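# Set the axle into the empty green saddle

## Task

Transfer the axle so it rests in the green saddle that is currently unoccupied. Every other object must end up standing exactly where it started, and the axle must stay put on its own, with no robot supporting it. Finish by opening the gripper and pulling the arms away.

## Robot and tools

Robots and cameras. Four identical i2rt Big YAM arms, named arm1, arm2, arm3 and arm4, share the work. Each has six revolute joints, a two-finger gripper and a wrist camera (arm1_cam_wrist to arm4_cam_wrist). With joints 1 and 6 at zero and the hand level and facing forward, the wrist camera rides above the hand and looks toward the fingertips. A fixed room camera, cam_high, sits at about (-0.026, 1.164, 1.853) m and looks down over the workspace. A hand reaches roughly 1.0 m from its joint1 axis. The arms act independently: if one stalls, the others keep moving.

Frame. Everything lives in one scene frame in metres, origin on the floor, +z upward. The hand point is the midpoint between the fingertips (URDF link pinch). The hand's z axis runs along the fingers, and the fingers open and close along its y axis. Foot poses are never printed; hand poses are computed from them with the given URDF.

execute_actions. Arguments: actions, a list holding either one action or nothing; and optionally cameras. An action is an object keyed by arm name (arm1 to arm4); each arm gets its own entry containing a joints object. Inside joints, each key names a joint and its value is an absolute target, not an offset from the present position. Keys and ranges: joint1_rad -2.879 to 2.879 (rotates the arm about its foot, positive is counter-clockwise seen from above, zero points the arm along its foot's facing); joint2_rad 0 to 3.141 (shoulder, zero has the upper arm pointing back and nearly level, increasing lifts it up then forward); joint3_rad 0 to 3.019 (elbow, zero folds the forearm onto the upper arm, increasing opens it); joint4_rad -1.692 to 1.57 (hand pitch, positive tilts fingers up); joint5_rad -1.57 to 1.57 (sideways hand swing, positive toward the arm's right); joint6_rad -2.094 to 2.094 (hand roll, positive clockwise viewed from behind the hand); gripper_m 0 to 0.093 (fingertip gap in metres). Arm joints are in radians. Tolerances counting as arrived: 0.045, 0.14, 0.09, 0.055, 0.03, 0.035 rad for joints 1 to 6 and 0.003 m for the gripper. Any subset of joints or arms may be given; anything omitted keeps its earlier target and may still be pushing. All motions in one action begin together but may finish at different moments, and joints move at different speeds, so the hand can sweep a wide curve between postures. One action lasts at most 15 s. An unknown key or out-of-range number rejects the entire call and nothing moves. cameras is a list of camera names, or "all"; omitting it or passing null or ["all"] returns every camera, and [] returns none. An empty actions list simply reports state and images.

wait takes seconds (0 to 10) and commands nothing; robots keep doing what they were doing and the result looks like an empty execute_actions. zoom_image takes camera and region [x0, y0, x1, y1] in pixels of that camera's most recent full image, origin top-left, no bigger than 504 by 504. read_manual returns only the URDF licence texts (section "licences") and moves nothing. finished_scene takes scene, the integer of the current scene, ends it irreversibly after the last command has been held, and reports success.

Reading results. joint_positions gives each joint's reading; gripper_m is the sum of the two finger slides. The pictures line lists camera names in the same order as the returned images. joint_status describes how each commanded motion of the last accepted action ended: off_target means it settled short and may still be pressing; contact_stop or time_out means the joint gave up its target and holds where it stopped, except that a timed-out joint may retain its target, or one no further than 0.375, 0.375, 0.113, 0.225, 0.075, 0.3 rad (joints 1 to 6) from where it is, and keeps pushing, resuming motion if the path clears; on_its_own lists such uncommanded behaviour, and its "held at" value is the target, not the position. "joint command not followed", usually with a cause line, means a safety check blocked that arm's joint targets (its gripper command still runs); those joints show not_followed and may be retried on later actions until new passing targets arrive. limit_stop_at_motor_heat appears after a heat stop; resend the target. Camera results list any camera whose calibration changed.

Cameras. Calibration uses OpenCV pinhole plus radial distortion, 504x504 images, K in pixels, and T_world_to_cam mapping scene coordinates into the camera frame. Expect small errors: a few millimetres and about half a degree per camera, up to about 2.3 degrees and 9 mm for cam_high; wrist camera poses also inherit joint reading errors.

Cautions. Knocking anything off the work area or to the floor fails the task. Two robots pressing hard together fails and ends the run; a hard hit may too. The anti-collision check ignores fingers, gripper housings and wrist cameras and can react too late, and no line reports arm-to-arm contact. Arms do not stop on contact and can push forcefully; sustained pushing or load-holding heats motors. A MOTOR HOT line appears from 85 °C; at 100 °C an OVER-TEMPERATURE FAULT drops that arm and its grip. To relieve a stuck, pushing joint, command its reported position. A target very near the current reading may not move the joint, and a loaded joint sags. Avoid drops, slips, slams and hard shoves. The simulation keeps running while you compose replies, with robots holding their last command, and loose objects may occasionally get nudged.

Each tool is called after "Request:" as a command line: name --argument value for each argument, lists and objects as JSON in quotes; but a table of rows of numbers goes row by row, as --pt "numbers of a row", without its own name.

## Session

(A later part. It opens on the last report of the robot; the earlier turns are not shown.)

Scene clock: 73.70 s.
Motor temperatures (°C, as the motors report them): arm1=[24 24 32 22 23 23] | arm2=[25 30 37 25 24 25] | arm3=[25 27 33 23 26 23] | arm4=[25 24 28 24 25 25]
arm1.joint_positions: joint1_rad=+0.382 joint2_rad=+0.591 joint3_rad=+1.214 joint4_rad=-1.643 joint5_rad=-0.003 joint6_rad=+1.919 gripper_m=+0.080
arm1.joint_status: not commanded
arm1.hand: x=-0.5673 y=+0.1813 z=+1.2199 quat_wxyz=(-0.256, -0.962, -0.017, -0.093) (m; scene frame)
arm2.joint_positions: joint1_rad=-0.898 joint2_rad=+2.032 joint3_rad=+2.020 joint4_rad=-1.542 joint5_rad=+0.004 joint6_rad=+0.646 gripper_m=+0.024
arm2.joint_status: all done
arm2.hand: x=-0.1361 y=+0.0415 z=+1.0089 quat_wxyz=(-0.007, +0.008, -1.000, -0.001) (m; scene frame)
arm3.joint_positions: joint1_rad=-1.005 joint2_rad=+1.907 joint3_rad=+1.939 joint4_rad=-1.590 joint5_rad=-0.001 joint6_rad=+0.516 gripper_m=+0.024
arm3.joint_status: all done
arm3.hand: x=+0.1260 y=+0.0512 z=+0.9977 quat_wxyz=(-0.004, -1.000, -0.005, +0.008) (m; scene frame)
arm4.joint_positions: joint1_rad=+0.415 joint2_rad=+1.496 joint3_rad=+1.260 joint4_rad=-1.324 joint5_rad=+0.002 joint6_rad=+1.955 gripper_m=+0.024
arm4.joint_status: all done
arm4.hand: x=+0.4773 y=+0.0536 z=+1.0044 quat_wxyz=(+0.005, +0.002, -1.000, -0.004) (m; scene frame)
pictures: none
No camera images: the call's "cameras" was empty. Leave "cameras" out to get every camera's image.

Request:
execute_actions --actions '[{"arm2":{"joints":{"gripper_m":0.08}}}]' --cameras '[]'

Request:
execute_actions --actions '[{"arm2":{"joints":{"joint2_rad":1.75}}}]' --cameras '[]'

Request:
execute_actions --actions '[{"arm2":{"joints":{"joint2_rad":1.4}},"arm3":{"joints":{"joint1_rad":-0.905,"joint2_rad":1.52,"joint3_rad":1.615,"joint4_rad":-1.605,"joint6_rad":0.7}},"arm4":{"joints":{"joint1_rad":0.09,"joint2_rad":1.37,"joint3_rad":1.335,"joint4_rad":-1.44,"joint6_rad":1.71}}}]' --cameras '["arm3_cam_wrist","arm4_cam_wrist"]'

Scene clock: 76.57 s.
Motor temperatures (°C, as the motors report them): arm1=[24 24 32 22 23 23] | arm2=[25 31 37 25 24 25] | arm3=[25 28 34 23 26 23] | arm4=[25 24 29 24 25 25]
arm1.joint_positions: joint1_rad=+0.382 joint2_rad=+0.591 joint3_rad=+1.214 joint4_rad=-1.643 joint5_rad=-0.003 joint6_rad=+1.919 gripper_m=+0.080
arm1.joint_status: not commanded
arm1.hand: x=-0.5673 y=+0.1813 z=+1.2199 quat_wxyz=(-0.256, -0.962, -0.017, -0.093) (m; scene frame)
arm2.joint_positions: joint1_rad=-0.898 joint2_rad=+2.029 joint3_rad=+2.020 joint4_rad=-1.542 joint5_rad=+0.003 joint6_rad=+0.646 gripper_m=+0.080
arm2.joint_status: all done
arm2.hand: x=-0.1363 y=+0.0414 z=+1.0108 quat_wxyz=(-0.008, +0.008, -1.000, -0.002) (m; scene frame)
arm3.joint_positions: joint1_rad=-1.005 joint2_rad=+1.907 joint3_rad=+1.939 joint4_rad=-1.589 joint5_rad=-0.001 joint6_rad=+0.515 gripper_m=+0.024
arm3.joint_status: not commanded
arm3.hand: x=+0.1258 y=+0.0511 z=+0.9977 quat_wxyz=(-0.005, -1.000, -0.006, +0.009) (m; scene frame)
arm4.joint_positions: joint1_rad=+0.415 joint2_rad=+1.496 joint3_rad=+1.260 joint4_rad=-1.324 joint5_rad=+0.002 joint6_rad=+1.955 gripper_m=+0.024
arm4.joint_status: not commanded
arm4.hand: x=+0.4772 y=+0.0536 z=+1.0044 quat_wxyz=(+0.006, +0.002, -1.000, -0.004) (m; scene frame)
pictures: none
No camera images: the call's "cameras" was empty. Leave "cameras" out to get every camera's image.

Scene clock: 78.03 s.
Motor temperatures (°C, as the motors report them): arm1=[24 24 32 22 23 23] | arm2=[25 31 37 25 24 25] | arm3=[25 28 34 23 25 23] | arm4=[25 24 29 24 25 25]
arm1.joint_positions: joint1_rad=+0.382 joint2_rad=+0.591 joint3_rad=+1.214 joint4_rad=-1.643 joint5_rad=-0.003 joint6_rad=+1.919 gripper_m=+0.080
arm1.joint_status: not commanded
arm1.hand: x=-0.5673 y=+0.1813 z=+1.2199 quat_wxyz=(-0.256, -0.962, -0.017, -0.093) (m; scene frame)
arm2.joint_positions: joint1_rad=-0.898 joint2_rad=+1.753 joint3_rad=+2.020 joint4_rad=-1.543 joint5_rad=+0.003 joint6_rad=+0.646 gripper_m=+0.080
arm2.joint_status: all done
arm2.hand: x=-0.1675 y=+0.0177 z=+1.1766 quat_wxyz=(-0.117, +0.008, -0.989, -0.086) (m; scene frame)
arm3.joint_positions: joint1_rad=-1.005 joint2_rad=+1.907 joint3_rad=+1.939 joint4_rad=-1.589 joint5_rad=-0.001 joint6_rad=+0.515 gripper_m=+0.024
arm3.joint_status: not commanded
arm3.hand: x=+0.1258 y=+0.0511 z=+0.9977 quat_wxyz=(-0.005, -1.000, -0.006, +0.009) (m; scene frame)
arm4.joint_positions: joint1_rad=+0.415 joint2_rad=+1.496 joint3_rad=+1.260 joint4_rad=-1.324 joint5_rad=+0.002 joint6_rad=+1.955 gripper_m=+0.024
arm4.joint_status: not commanded
arm4.hand: x=+0.4772 y=+0.0536 z=+1.0044 quat_wxyz=(+0.006, +0.002, -1.000, -0.004) (m; scene frame)
pictures: none
No camera images: the call's "cameras" was empty. Leave "cameras" out to get every camera's image.

Scene clock: 79.67 s.
Motor temperatures (°C, as the motors report them): arm1=[24 24 32 22 23 23] | arm2=[25 30 36 25 24 25] | arm3=[25 28 34 23 25 23] | arm4=[25 24 29 24 25 25]
arm1.joint_positions: joint1_rad=+0.382 joint2_rad=+0.591 joint3_rad=+1.214 joint4_rad=-1.643 joint5_rad=-0.003 joint6_rad=+1.919 gripper_m=+0.080
arm1.joint_status: not commanded
arm1.hand: x=-0.5673 y=+0.1813 z=+1.2199 quat_wxyz=(-0.256, -0.962, -0.017, -0.093) (m; scene frame)
arm2.joint_positions: joint1_rad=-0.898 joint2_rad=+1.411 joint3_rad=+2.031 joint4_rad=-1.543 joint5_rad=+0.003 joint6_rad=+0.646 gripper_m=+0.080
arm2.joint_status: all done
arm2.hand: x=-0.2534 y=-0.0485 z=+1.3615 quat_wxyz=(-0.253, +0.007, -0.949, -0.190) (m; scene frame)
arm3.joint_positions: joint1_rad=-0.900 joint2_rad=+1.551 joint3_rad=+1.590 joint4_rad=-1.603 joint5_rad=+0.005 joint6_rad=+0.690 gripper_m=+0.024
arm3.joint_status: all done
arm3.hand: x=+0.2652 y=+0.0767 z=+1.0442 quat_wxyz=(-0.001, -1.000, +0.029, +0.007) (m; scene frame)
arm4.joint_positions: joint1_rad=+0.087 joint2_rad=+1.401 joint3_rad=+1.260 joint4_rad=-1.430 joint5_rad=-0.009 joint6_rad=+1.697 gripper_m=+0.024
arm4.joint_status: all done
arm4.hand: x=+0.6163 y=+0.0528 z=+1.0407 quat_wxyz=(+0.009, -0.033, -0.999, +0.001) (m; scene frame)
pictures: arm3_cam_wrist, arm4_cam_wrist
camera_calibration (this result's frames):
arm3_cam_wrist: T_world_to_cam=[[0.071936, 0.997367, 0.00913308, -0.107592], [0.814571, -0.0640309, 0.57652, -0.812532], [0.575587, -0.034033, -0.817032, 0.824976], [0, 0, 0, 1]] pos_world=[0.194759, 0.0833576, 1.14346]
arm4_cam_wrist: T_world_to_cam=[[-0.0736398, -0.99726, 0.00706112, 0.095596], [-0.803349, 0.0635135, 0.592112, -0.117066], [-0.590938, 0.0379305, -0.805825, 1.3236], [0, 0, 0, 1]] pos_world=[0.695157, 0.0525647, 1.13523]
Images, in order (width x height): arm3_cam_wrist 504x504, arm4_cam_wrist 504x504.

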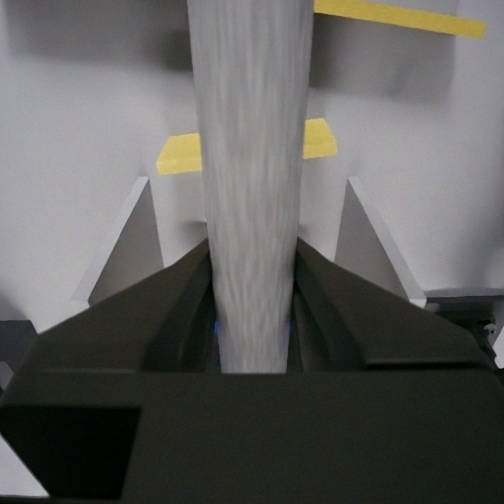

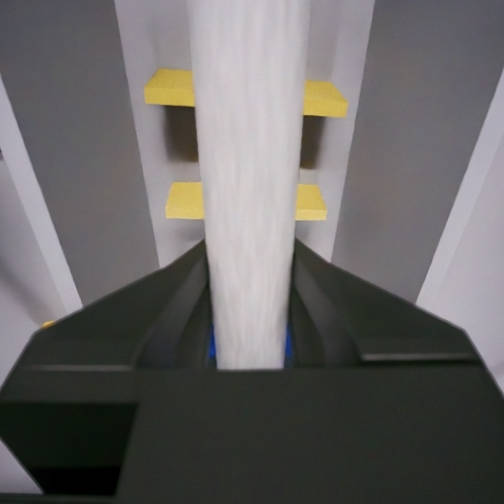

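Well aligned.

Request:
execute_actions --actions '[{"arm3":{"joints":{"joint1_rad":-0.66,"joint2_rad":1.275,"joint3_rad":1.35,"joint4_rad":-1.59,"joint6_rad":0.945}},"arm4":{"joints":{"joint1_rad":-0.255,"joint2_rad":1.385,"joint3_rad":1.345,"joint4_rad":-1.425,"joint6_rad":1.355}}}]' --cameras '[]'

Request:
execute_actions --actions '[{"arm3":{"joints":{"joint1_rad":-0.28,"joint2_rad":1.11,"joint3_rad":1.215,"joint4_rad":-1.625,"joint6_rad":1.32}},"arm4":{"joints":{"joint1_rad":-0.557,"joint2_rad":1.51,"joint3_rad":1.505,"joint4_rad":-1.445,"joint6_rad":1.05}}}]' --cameras '[]'

Request:
execute_actions --actions '[{"arm3":{"joints":{"joint1_rad":0.2,"joint2_rad":1.1,"joint3_rad":1.215,"joint4_rad":-1.625,"joint6_rad":1.795}},"arm4":{"joints":{"joint1_rad":-0.79,"joint2_rad":1.73,"joint3_rad":1.795,"joint4_rad":-1.51,"joint6_rad":0.815}}}]' --cameras '["arm3_cam_wrist","arm4_cam_wrist"]'

Scene clock: 81.87 s.
Motor temperatures (°C, as the motors report them): arm1=[24 24 32 22 23 23] | arm2=[25 30 36 25 24 25] | arm3=[25 28 34 23 25 23] | arm4=[25 24 29 24 25 25]
arm1.joint_positions: joint1_rad=+0.382 joint2_rad=+0.591 joint3_rad=+1.214 joint4_rad=-1.643 joint5_rad=-0.003 joint6_rad=+1.919 gripper_m=+0.080
arm1.joint_status: not commanded
arm1.hand: x=-0.5673 y=+0.1813 z=+1.2199 quat_wxyz=(-0.256, -0.962, -0.017, -0.093) (m; scene frame)
arm2.joint_positions: joint1_rad=-0.898 joint2_rad=+1.411 joint3_rad=+2.031 joint4_rad=-1.543 joint5_rad=+0.003 joint6_rad=+0.646 gripper_m=+0.080
arm2.joint_status: not commanded
arm2.hand: x=-0.2534 y=-0.0485 z=+1.3615 quat_wxyz=(-0.253, +0.007, -0.949, -0.190) (m; scene frame)
arm3.joint_positions: joint1_rad=-0.651 joint2_rad=+1.299 joint3_rad=+1.327 joint4_rad=-1.583 joint5_rad=+0.005 joint6_rad=+0.947 gripper_m=+0.024
arm3.joint_status: all done
arm3.hand: x=+0.4042 y=+0.0652 z=+1.0425 quat_wxyz=(-0.005, -0.999, +0.034, +0.010) (m; scene frame)
arm4.joint_positions: joint1_rad=-0.262 joint2_rad=+1.401 joint3_rad=+1.260 joint4_rad=-1.430 joint5_rad=-0.005 joint6_rad=+1.357 gripper_m=+0.024
arm4.joint_status: all done
arm4.hand: x=+0.7559 y=+0.0372 z=+1.0395 quat_wxyz=(+0.007, -0.037, -0.999, +0.000) (m; scene frame)
pictures: none
No camera images: the call's "cameras" was empty. Leave "cameras" out to get every camera's image.

Scene clock: 82.97 s.
Motor temperatures (°C, as the motors report them): arm1=[24 24 32 22 23 23] | arm2=[25 30 36 25 24 25] | arm3=[25 28 34 23 25 23] | arm4=[25 24 29 24 25 25]
arm1.joint_positions: joint1_rad=+0.382 joint2_rad=+0.591 joint3_rad=+1.214 joint4_rad=-1.643 joint5_rad=-0.003 joint6_rad=+1.919 gripper_m=+0.080
arm1.joint_status: not commanded
arm1.hand: x=-0.5673 y=+0.1813 z=+1.2199 quat_wxyz=(-0.256, -0.962, -0.017, -0.093) (m; scene frame)
arm2.joint_positions: joint1_rad=-0.898 joint2_rad=+1.411 joint3_rad=+2.031 joint4_rad=-1.543 joint5_rad=+0.003 joint6_rad=+0.646 gripper_m=+0.080
arm2.joint_status: not commanded
arm2.hand: x=-0.2534 y=-0.0485 z=+1.3615 quat_wxyz=(-0.253, +0.007, -0.949, -0.190) (m; scene frame)
arm3.joint_positions: joint1_rad=-0.277 joint2_rad=+1.134 joint3_rad=+1.187 joint4_rad=-1.614 joint5_rad=+0.008 joint6_rad=+1.318 gripper_m=+0.024
arm3.joint_status: all done
arm3.hand: x=+0.5444 y=+0.0592 z=+1.0404 quat_wxyz=(-0.005, -0.999, +0.032, +0.008) (m; scene frame)
arm4.joint_positions: joint1_rad=-0.563 joint2_rad=+1.549 joint3_rad=+1.416 joint4_rad=-1.441 joint5_rad=-0.006 joint6_rad=+1.053 gripper_m=+0.024
arm4.joint_status: all done
arm4.hand: x=+0.8966 y=+0.0325 z=+1.0364 quat_wxyz=(+0.008, -0.036, -0.999, +0.001) (m; scene frame)
pictures: none
No camera images: the call's "cameras" was empty. Leave "cameras" out to get every camera's image.

Scene clock: 84.13 s.
Motor temperatures (°C, as the motors report them): arm1=[24 24 32 22 23 23] | arm2=[25 30 36 25 24 25] | arm3=[25 28 34 23 25 23] | arm4=[25 24 30 24 25 25]
arm1.joint_positions: joint1_rad=+0.382 joint2_rad=+0.591 joint3_rad=+1.214 joint4_rad=-1.643 joint5_rad=-0.003 joint6_rad=+1.919 gripper_m=+0.080
arm1.joint_status: not commanded
arm1.hand: x=-0.5673 y=+0.1813 z=+1.2199 quat_wxyz=(-0.256, -0.962, -0.017, -0.093) (m; scene frame)
arm2.joint_positions: joint1_rad=-0.898 joint2_rad=+1.411 joint3_rad=+2.031 joint4_rad=-1.543 joint5_rad=+0.003 joint6_rad=+0.646 gripper_m=+0.080
arm2.joint_status: not commanded
arm2.hand: x=-0.2534 y=-0.0485 z=+1.3615 quat_wxyz=(-0.253, +0.007, -0.949, -0.190) (m; scene frame)
arm3.joint_positions: joint1_rad=+0.192 joint2_rad=+1.134 joint3_rad=+1.187 joint4_rad=-1.616 joint5_rad=+0.005 joint6_rad=+1.784 gripper_m=+0.024
arm3.joint_status: all done
arm3.hand: x=+0.6869 y=+0.0473 z=+1.0396 quat_wxyz=(-0.006, -1.000, +0.030, +0.005) (m; scene frame)
arm4.joint_positions: joint1_rad=-0.794 joint2_rad=+1.774 joint3_rad=+1.707 joint4_rad=-1.513 joint5_rad=-0.001 joint6_rad=+0.817 gripper_m=+0.024
arm4.joint_status: all done
arm4.hand: x=+1.0396 y=+0.0213 z=+1.0377 quat_wxyz=(+0.008, -0.033, -0.999, +0.004) (m; scene frame)
pictures: arm3_cam_wrist, arm4_cam_wrist
camera_calibration (this result's frames):
arm3_cam_wrist: T_world_to_cam=[[0.0737324, 0.997278, -0.0000389476, -0.100236], [0.812278, -0.0600321, 0.580172, -1.15766], [0.578591, -0.0428091, -0.814494, 0.573144], [0, 0, 0, 1]] pos_world=[0.616114, 0.0550027, 1.13846]
arm4_cam_wrist: T_world_to_cam=[[-0.074741, -0.997134, 0.0117476, 0.0916316], [-0.804416, 0.0672496, 0.590247, 0.22973], [-0.589345, 0.0346657, -0.807137, 1.57235], [0, 0, 0, 1]] pos_world=[1.1183, 0.021413, 1.13243]
Images, in order (width x height): arm3_cam_wrist 504x504, arm4_cam_wrist 504x504.

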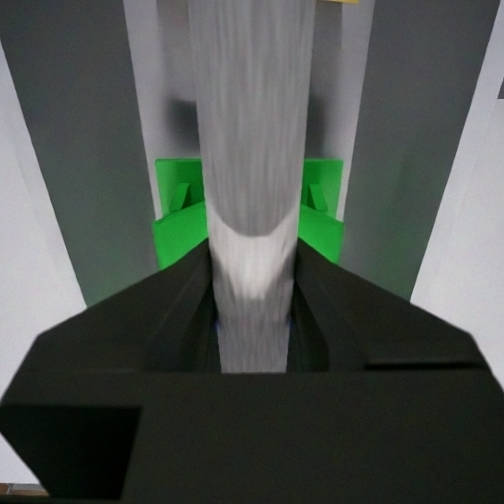

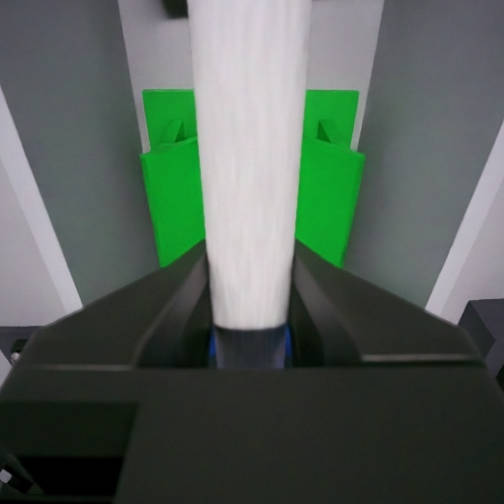

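Request:
execute_actions --actions '[{"arm3":{"joints":{"joint1_rad":0.29,"joint2_rad":1.17,"joint3_rad":0.965,"joint4_rad":-1.31,"joint6_rad":1.88}},"arm4":{"joints":{"joint1_rad":-0.835,"joint2_rad":1.83,"joint3_rad":1.59,"joint4_rad":-1.245,"joint6_rad":0.775}}}]' --cameras '["arm3_cam_wrist","arm4_cam_wrist"]'

Scene clock: 87.87 s.
Motor temperatures (°C, as the motors report them): arm1=[24 24 32 22 23 23] | arm2=[25 30 35 25 24 25] | arm3=[25 27 34 23 25 23] | arm4=[25 24 30 24 25 25]
arm1.joint_positions: joint1_rad=+0.382 joint2_rad=+0.591 joint3_rad=+1.214 joint4_rad=-1.643 joint5_rad=-0.003 joint6_rad=+1.919 gripper_m=+0.080
arm1.joint_status: not commanded
arm1.hand: x=-0.5673 y=+0.1813 z=+1.2199 quat_wxyz=(-0.256, -0.962, -0.017, -0.093) (m; scene frame)
arm2.joint_positions: joint1_rad=-0.898 joint2_rad=+1.411 joint3_rad=+2.031 joint4_rad=-1.543 joint5_rad=+0.003 joint6_rad=+0.646 gripper_m=+0.080
arm2.joint_status: not commanded
arm2.hand: x=-0.2534 y=-0.0485 z=+1.3615 quat_wxyz=(-0.253, +0.007, -0.949, -0.190) (m; scene frame)
arm3.joint_positions: joint1_rad=+0.283 joint2_rad=+1.200 joint3_rad=+0.935 joint4_rad=-1.322 joint5_rad=+0.016 joint6_rad=+1.894 gripper_m=+0.024
arm3.joint_status: all done
arm3.hand: x=+0.7132 y=+0.0462 z=+0.9244 quat_wxyz=(+0.005, -0.999, +0.040, +0.013) (m; scene frame)
arm4.joint_positions: joint1_rad=-0.838 joint2_rad=+1.895 joint3_rad=+1.557 joint4_rad=-1.252 joint5_rad=-0.009 joint6_rad=+0.791 gripper_m=+0.024
arm4.joint_status: all done
arm4.hand: x=+1.0680 y=+0.0161 z=+0.9166 quat_wxyz=(+0.014, -0.042, -0.999, +0.005) (m; scene frame)
pictures: arm3_cam_wrist, arm4_cam_wrist
camera_calibration (this result's frames):
arm3_cam_wrist: T_world_to_cam=[[0.0929993, 0.995479, 0.0193301, -0.132702], [0.819952, -0.0875858, 0.565692, -1.10311], [0.564827, -0.0367592, -0.82439, 0.482764], [0, 0, 0, 1]] pos_world=[0.644162, 0.0532313, 1.02457]
arm4_cam_wrist: T_world_to_cam=[[-0.0925651, -0.995608, 0.014042, 0.106888], [-0.795563, 0.0824319, 0.600237, 0.305557], [-0.598758, 0.0443898, -0.799699, 1.49453], [0, 0, 0, 1]] pos_world=[1.14784, 0.0148896, 1.01026]
Images, in order (width x height): arm3_cam_wrist 504x504, arm4_cam_wrist 504x504.

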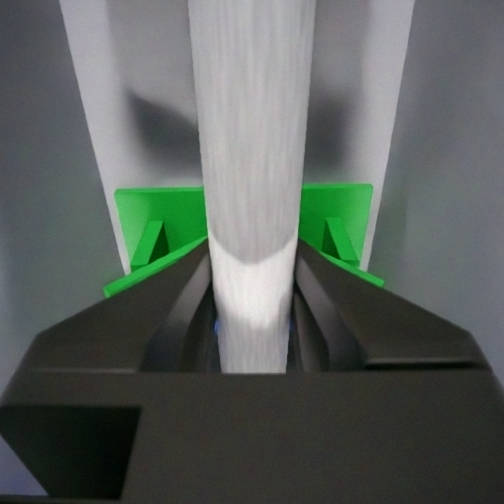

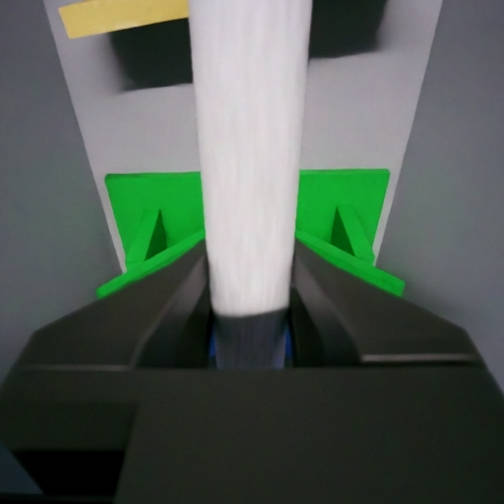

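Request:
execute_actions --actions '[{"arm3":{"joints":{"joint1_rad":0.3,"joint2_rad":1.215,"joint3_rad":0.885,"joint4_rad":-1.175,"joint6_rad":1.88}},"arm4":{"joints":{"joint1_rad":-0.83,"joint2_rad":1.855,"joint3_rad":1.55,"joint4_rad":-1.165,"joint6_rad":0.765}}}]' --cameras '["arm3_cam_wrist","arm4_cam_wrist"]'

Scene clock: 89.77 s.
Motor temperatures (°C, as the motors report them): arm1=[24 24 33 22 23 23] | arm2=[25 30 35 25 24 25] | arm3=[25 27 34 23 25 23] | arm4=[25 24 30 24 25 25]
arm1.joint_positions: joint1_rad=+0.382 joint2_rad=+0.591 joint3_rad=+1.214 joint4_rad=-1.643 joint5_rad=-0.003 joint6_rad=+1.919 gripper_m=+0.080
arm1.joint_status: not commanded
arm1.hand: x=-0.5673 y=+0.1813 z=+1.2199 quat_wxyz=(-0.256, -0.962, -0.017, -0.093) (m; scene frame)
arm2.joint_positions: joint1_rad=-0.898 joint2_rad=+1.411 joint3_rad=+2.031 joint4_rad=-1.543 joint5_rad=+0.003 joint6_rad=+0.646 gripper_m=+0.080
arm2.joint_status: not commanded
arm2.hand: x=-0.2534 y=-0.0485 z=+1.3615 quat_wxyz=(-0.253, +0.007, -0.949, -0.190) (m; scene frame)
arm3.joint_positions: joint1_rad=+0.287 joint2_rad=+1.234 joint3_rad=+0.862 joint4_rad=-1.198 joint5_rad=-0.001 joint6_rad=+1.885 gripper_m=+0.024
arm3.joint_status: all done
arm3.hand: x=+0.7181 y=+0.0429 z=+0.8879 quat_wxyz=(-0.001, -0.999, +0.034, +0.002) (m; scene frame)
arm4.joint_positions: joint1_rad=-0.838 joint2_rad=+1.899 joint3_rad=+1.524 joint4_rad=-1.173 joint5_rad=+0.008 joint6_rad=+0.779 gripper_m=+0.024
arm4.joint_status: all done
arm4.hand: x=+1.0749 y=+0.0183 z=+0.9024 quat_wxyz=(-0.007, -0.036, -0.999, -0.003) (m; scene frame)
pictures: arm3_cam_wrist, arm4_cam_wrist
camera_calibration (this result's frames):
arm3_cam_wrist: T_world_to_cam=[[0.0801896, 0.99674, 0.00885796, -0.110661], [0.80896, -0.0702692, 0.583649, -1.09557], [0.582369, -0.0396369, -0.811958, 0.426279], [0, 0, 0, 1]] pos_world=[0.646891, 0.0502118, 0.986527]
arm4_cam_wrist: T_world_to_cam=[[-0.0810421, -0.996702, -0.00416879, 0.114042], [-0.821104, 0.064392, 0.567135, 0.377019], [-0.564996, 0.0493848, -0.823614, 1.47245], [0, 0, 0, 1]] pos_world=[1.15074, 0.0166723, 0.999385]
Images, in order (width x height): arm3_cam_wrist 504x504, arm4_cam_wrist 504x504.

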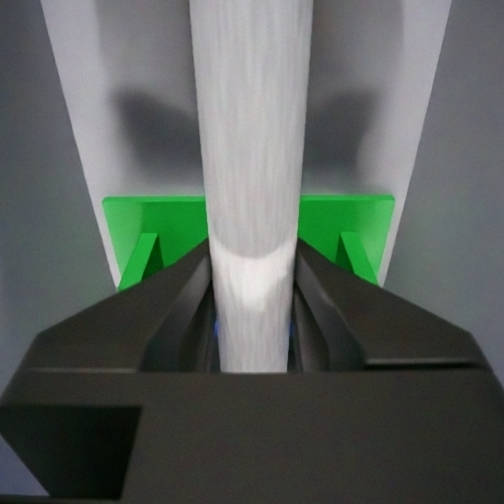

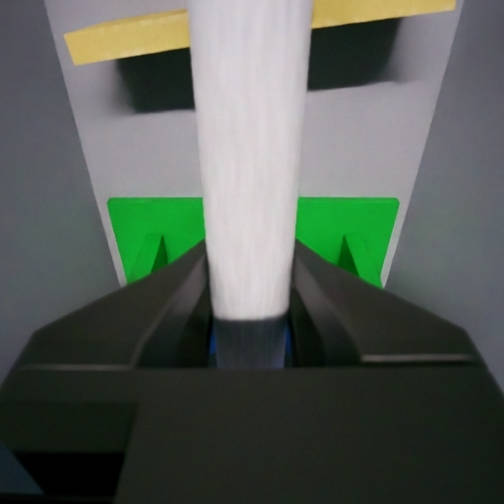

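Symmetric; ~1 cm more down.

Request:
execute_actions --actions '[{"arm3":{"joints":{"joint2_rad":1.245,"joint3_rad":0.85,"joint4_rad":-1.14}},"arm4":{"joints":{"joint2_rad":1.89,"joint3_rad":1.515,"joint4_rad":-1.13}}}]' --cameras '["arm3_cam_wrist","arm4_cam_wrist"]'

Request:
execute_actions --actions '[{"arm3":{"joints":{"gripper_m":0.07}},"arm4":{"joints":{"gripper_m":0.07}}}]' --cameras '[]'

Request:
execute_actions --actions '[{"arm3":{"joints":{"joint2_rad":1.1,"joint3_rad":1.3,"joint4_rad":-1.65}},"arm4":{"joints":{"joint2_rad":1.45}}}]'

Scene clock: 91.10 s.
Motor temperatures (°C, as the motors report them): arm1=[24 24 33 22 23 23] | arm2=[25 29 35 25 24 25] | arm3=[25 27 34 23 25 23] | arm4=[25 24 30 24 25 25]
arm1.joint_positions: joint1_rad=+0.382 joint2_rad=+0.591 joint3_rad=+1.214 joint4_rad=-1.643 joint5_rad=-0.003 joint6_rad=+1.919 gripper_m=+0.080
arm1.joint_status: not commanded
arm1.hand: x=-0.5673 y=+0.1813 z=+1.2199 quat_wxyz=(-0.256, -0.962, -0.017, -0.093) (m; scene frame)
arm2.joint_positions: joint1_rad=-0.898 joint2_rad=+1.411 joint3_rad=+2.031 joint4_rad=-1.543 joint5_rad=+0.003 joint6_rad=+0.646 gripper_m=+0.080
arm2.joint_status: not commanded
arm2.hand: x=-0.2534 y=-0.0485 z=+1.3615 quat_wxyz=(-0.253, +0.007, -0.949, -0.190) (m; scene frame)
arm3.joint_positions: joint1_rad=+0.287 joint2_rad=+1.254 joint3_rad=+0.838 joint4_rad=-1.154 joint5_rad=+0.001 joint6_rad=+1.889 gripper_m=+0.024
arm3.joint_status: all done
arm3.hand: x=+0.7179 y=+0.0418 z=+0.8737 quat_wxyz=(-0.001, -0.999, +0.035, +0.003) (m; scene frame)
arm4.joint_positions: joint1_rad=-0.842 joint2_rad=+1.912 joint3_rad=+1.500 joint4_rad=-1.140 joint5_rad=+0.010 joint6_rad=+0.781 gripper_m=+0.024
arm4.joint_status: all done
arm4.hand: x=+1.0745 y=+0.0151 z=+0.8868 quat_wxyz=(-0.006, -0.039, -0.999, -0.001) (m; scene frame)
pictures: arm3_cam_wrist, arm4_cam_wrist
camera_calibration (this result's frames):
arm3_cam_wrist: T_world_to_cam=[[0.0836289, 0.996463, 0.00822266, -0.111332], [0.809787, -0.0727662, 0.582194, -1.08644], [0.580733, -0.0420297, -0.813008, 0.416967], [0, 0, 0, 1]] pos_world=[0.646948, 0.0494068, 0.97243]
arm4_cam_wrist: T_world_to_cam=[[-0.0867552, -0.99623, 0.000422796, 0.11278], [-0.819435, 0.0716006, 0.568683, 0.382515], [-0.566569, 0.0489897, -0.822557, 1.46027], [0, 0, 0, 1]] pos_world=[1.15057, 0.0134284, 0.983577]
Images, in order (width x height): arm3_cam_wrist 504x504, arm4_cam_wrist 504x504.

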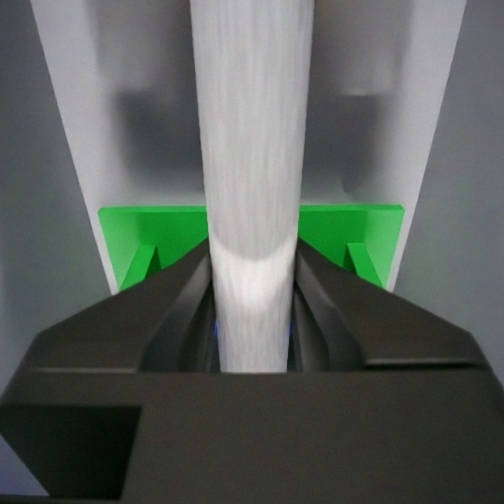

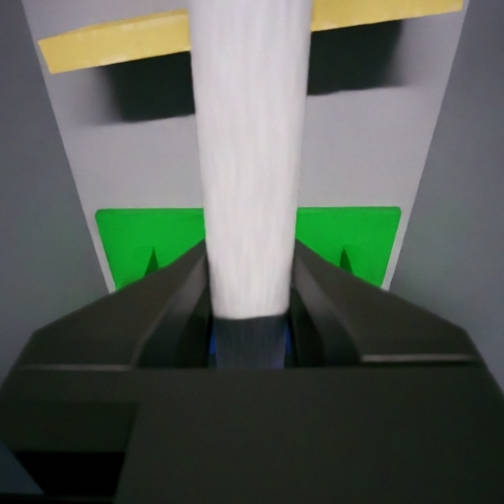

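Scene clock: 91.87 s.
Motor temperatures (°C, as the motors report them): arm1=[24 24 33 22 23 23] | arm2=[25 29 35 25 24 25] | arm3=[25 27 34 23 25 23] | arm4=[25 24 30 24 25 25]
arm1.joint_positions: joint1_rad=+0.382 joint2_rad=+0.591 joint3_rad=+1.214 joint4_rad=-1.643 joint5_rad=-0.003 joint6_rad=+1.919 gripper_m=+0.080
arm1.joint_status: not commanded
arm1.hand: x=-0.5673 y=+0.1813 z=+1.2199 quat_wxyz=(-0.256, -0.962, -0.017, -0.093) (m; scene frame)
arm2.joint_positions: joint1_rad=-0.898 joint2_rad=+1.411 joint3_rad=+2.031 joint4_rad=-1.543 joint5_rad=+0.003 joint6_rad=+0.646 gripper_m=+0.080
arm2.joint_status: not commanded
arm2.hand: x=-0.2534 y=-0.0485 z=+1.3615 quat_wxyz=(-0.253, +0.007, -0.949, -0.190) (m; scene frame)
arm3.joint_positions: joint1_rad=+0.292 joint2_rad=+1.254 joint3_rad=+0.838 joint4_rad=-1.153 joint5_rad=+0.001 joint6_rad=+1.889 gripper_m=+0.070
arm3.joint_status: all done
arm3.hand: x=+0.7198 y=+0.0420 z=+0.8737 quat_wxyz=(-0.002, -0.999, +0.032, +0.003) (m; scene frame)
arm4.joint_positions: joint1_rad=-0.838 joint2_rad=+1.911 joint3_rad=+1.500 joint4_rad=-1.140 joint5_rad=+0.003 joint6_rad=+0.774 gripper_m=+0.070
arm4.joint_status: all done
arm4.hand: x=+1.0723 y=+0.0178 z=+0.8874 quat_wxyz=(-0.004, -0.034, -0.999, -0.004) (m; scene frame)
pictures: none
No camera images: the call's "cameras" was empty. Leave "cameras" out to get every camera's image.

Scene clock: 93.47 s.
Motor temperatures (°C, as the motors report them): arm1=[24 24 33 22 23 23] | arm2=[25 29 35 25 24 25] | arm3=[25 27 34 23 25 23] | arm4=[25 24 29 24 25 25]
arm1.joint_positions: joint1_rad=+0.382 joint2_rad=+0.591 joint3_rad=+1.214 joint4_rad=-1.643 joint5_rad=-0.003 joint6_rad=+1.919 gripper_m=+0.080
arm1.joint_status: not commanded
arm1.hand: x=-0.5673 y=+0.1813 z=+1.2199 quat_wxyz=(-0.256, -0.962, -0.017, -0.093) (m; scene frame)
arm2.joint_positions: joint1_rad=-0.898 joint2_rad=+1.411 joint3_rad=+2.031 joint4_rad=-1.543 joint5_rad=+0.003 joint6_rad=+0.646 gripper_m=+0.080
arm2.joint_status: not commanded
arm2.hand: x=-0.2534 y=-0.0485 z=+1.3615 quat_wxyz=(-0.253, +0.007, -0.949, -0.190) (m; scene frame)
arm3.joint_positions: joint1_rad=+0.292 joint2_rad=+1.095 joint3_rad=+1.250 joint4_rad=-1.637 joint5_rad=+0.001 joint6_rad=+1.889 gripper_m=+0.070
arm3.joint_status: all done
arm3.hand: x=+0.7184 y=+0.0522 z=+1.0745 quat_wxyz=(-0.044, -0.998, +0.032, -0.009) (m; scene frame)
arm4.joint_positions: joint1_rad=-0.838 joint2_rad=+1.454 joint3_rad=+1.500 joint4_rad=-1.140 joint5_rad=+0.003 joint6_rad=+0.773 gripper_m=+0.070
arm4.joint_status: all done
arm4.hand: x=+1.0534 y=+0.0005 z=+1.1348 quat_wxyz=(-0.171, -0.033, -0.972, -0.157) (m; scene frame)
pictures: arm1_cam_wrist, arm2_cam_wrist, arm3_cam_wrist, arm4_cam_wrist, cam_high
camera_calibration (this result's frames):
arm1_cam_wrist: T_world_to_cam=[[0.00736689, 0.875182, -0.483737, 0.431999], [0.689802, 0.345778, 0.63609, -0.445878], [0.723961, -0.338369, -0.601155, 1.3311], [0, 0, 0, 1]] pos_world=[-0.659278, 0.2265, 1.29279]
arm2_cam_wrist: T_world_to_cam=[[0.111307, -0.926452, -0.359579, 0.475024], [-0.985166, -0.15042, 0.0825991, -0.361948], [-0.130612, 0.345051, -0.929452, 1.3752], [0, 0, 0, 1]] pos_world=[-0.229836, -0.0888703, 1.47888]
arm3_cam_wrist: T_world_to_cam=[[0.0781197, 0.994146, -0.0746458, -0.0303145], [0.797184, -0.0173294, 0.603487, -1.21965], [0.598661, -0.106651, -0.793871, 0.550313], [0, 0, 0, 1]] pos_world=[0.645205, 0.0676924, 1.17066]
arm4_cam_wrist: T_world_to_cam=[[-0.0195068, -0.948708, -0.315551, 0.383957], [-0.964615, -0.0651446, 0.255489, 0.733621], [-0.262941, 0.309369, -0.913867, 1.43666], [0, 0, 0, 1]] pos_world=[1.09291, -0.0324044, 1.24665]
Images, in order (width x height): arm1_cam_wrist 504x504, arm2_cam_wrist 504x504, arm3_cam_wrist 504x504, arm4_cam_wrist 504x504, cam_high 504x504.

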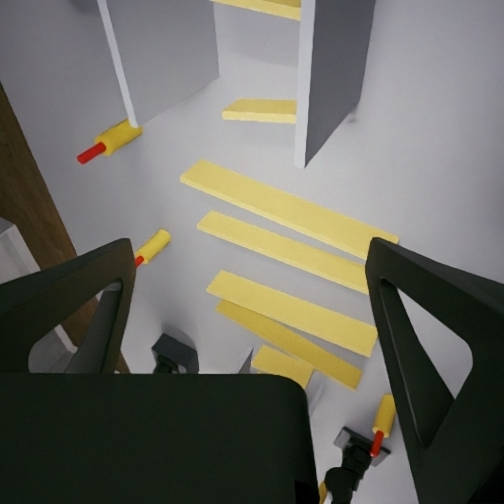

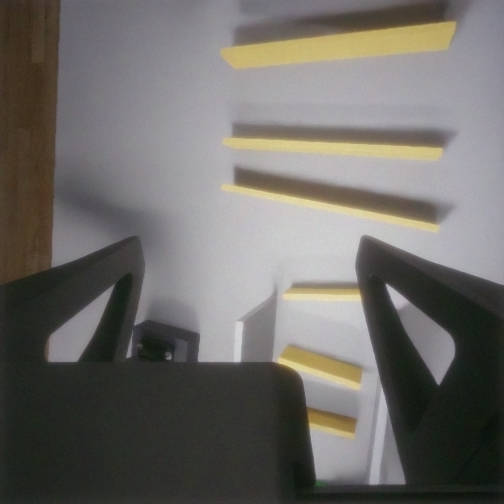

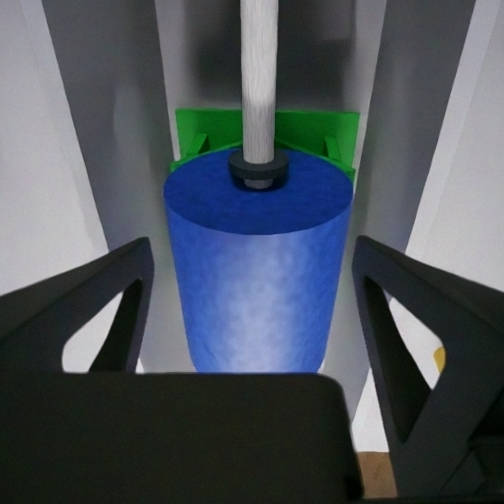

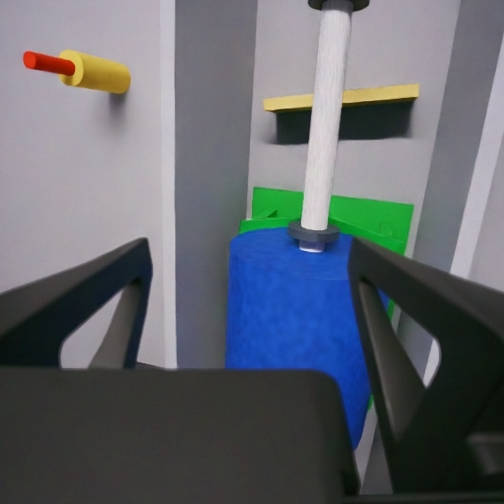

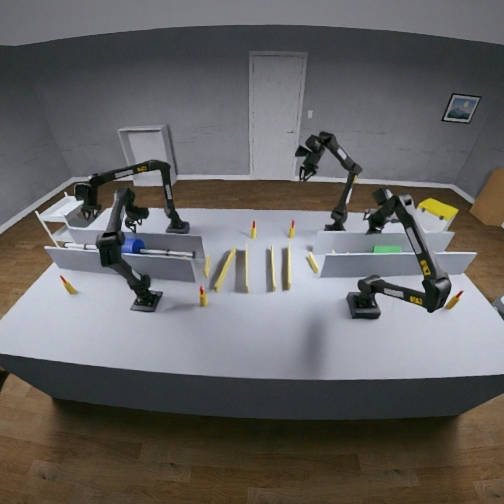

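Request:
finished_scene --scene 2

The scene is finished: the task was done.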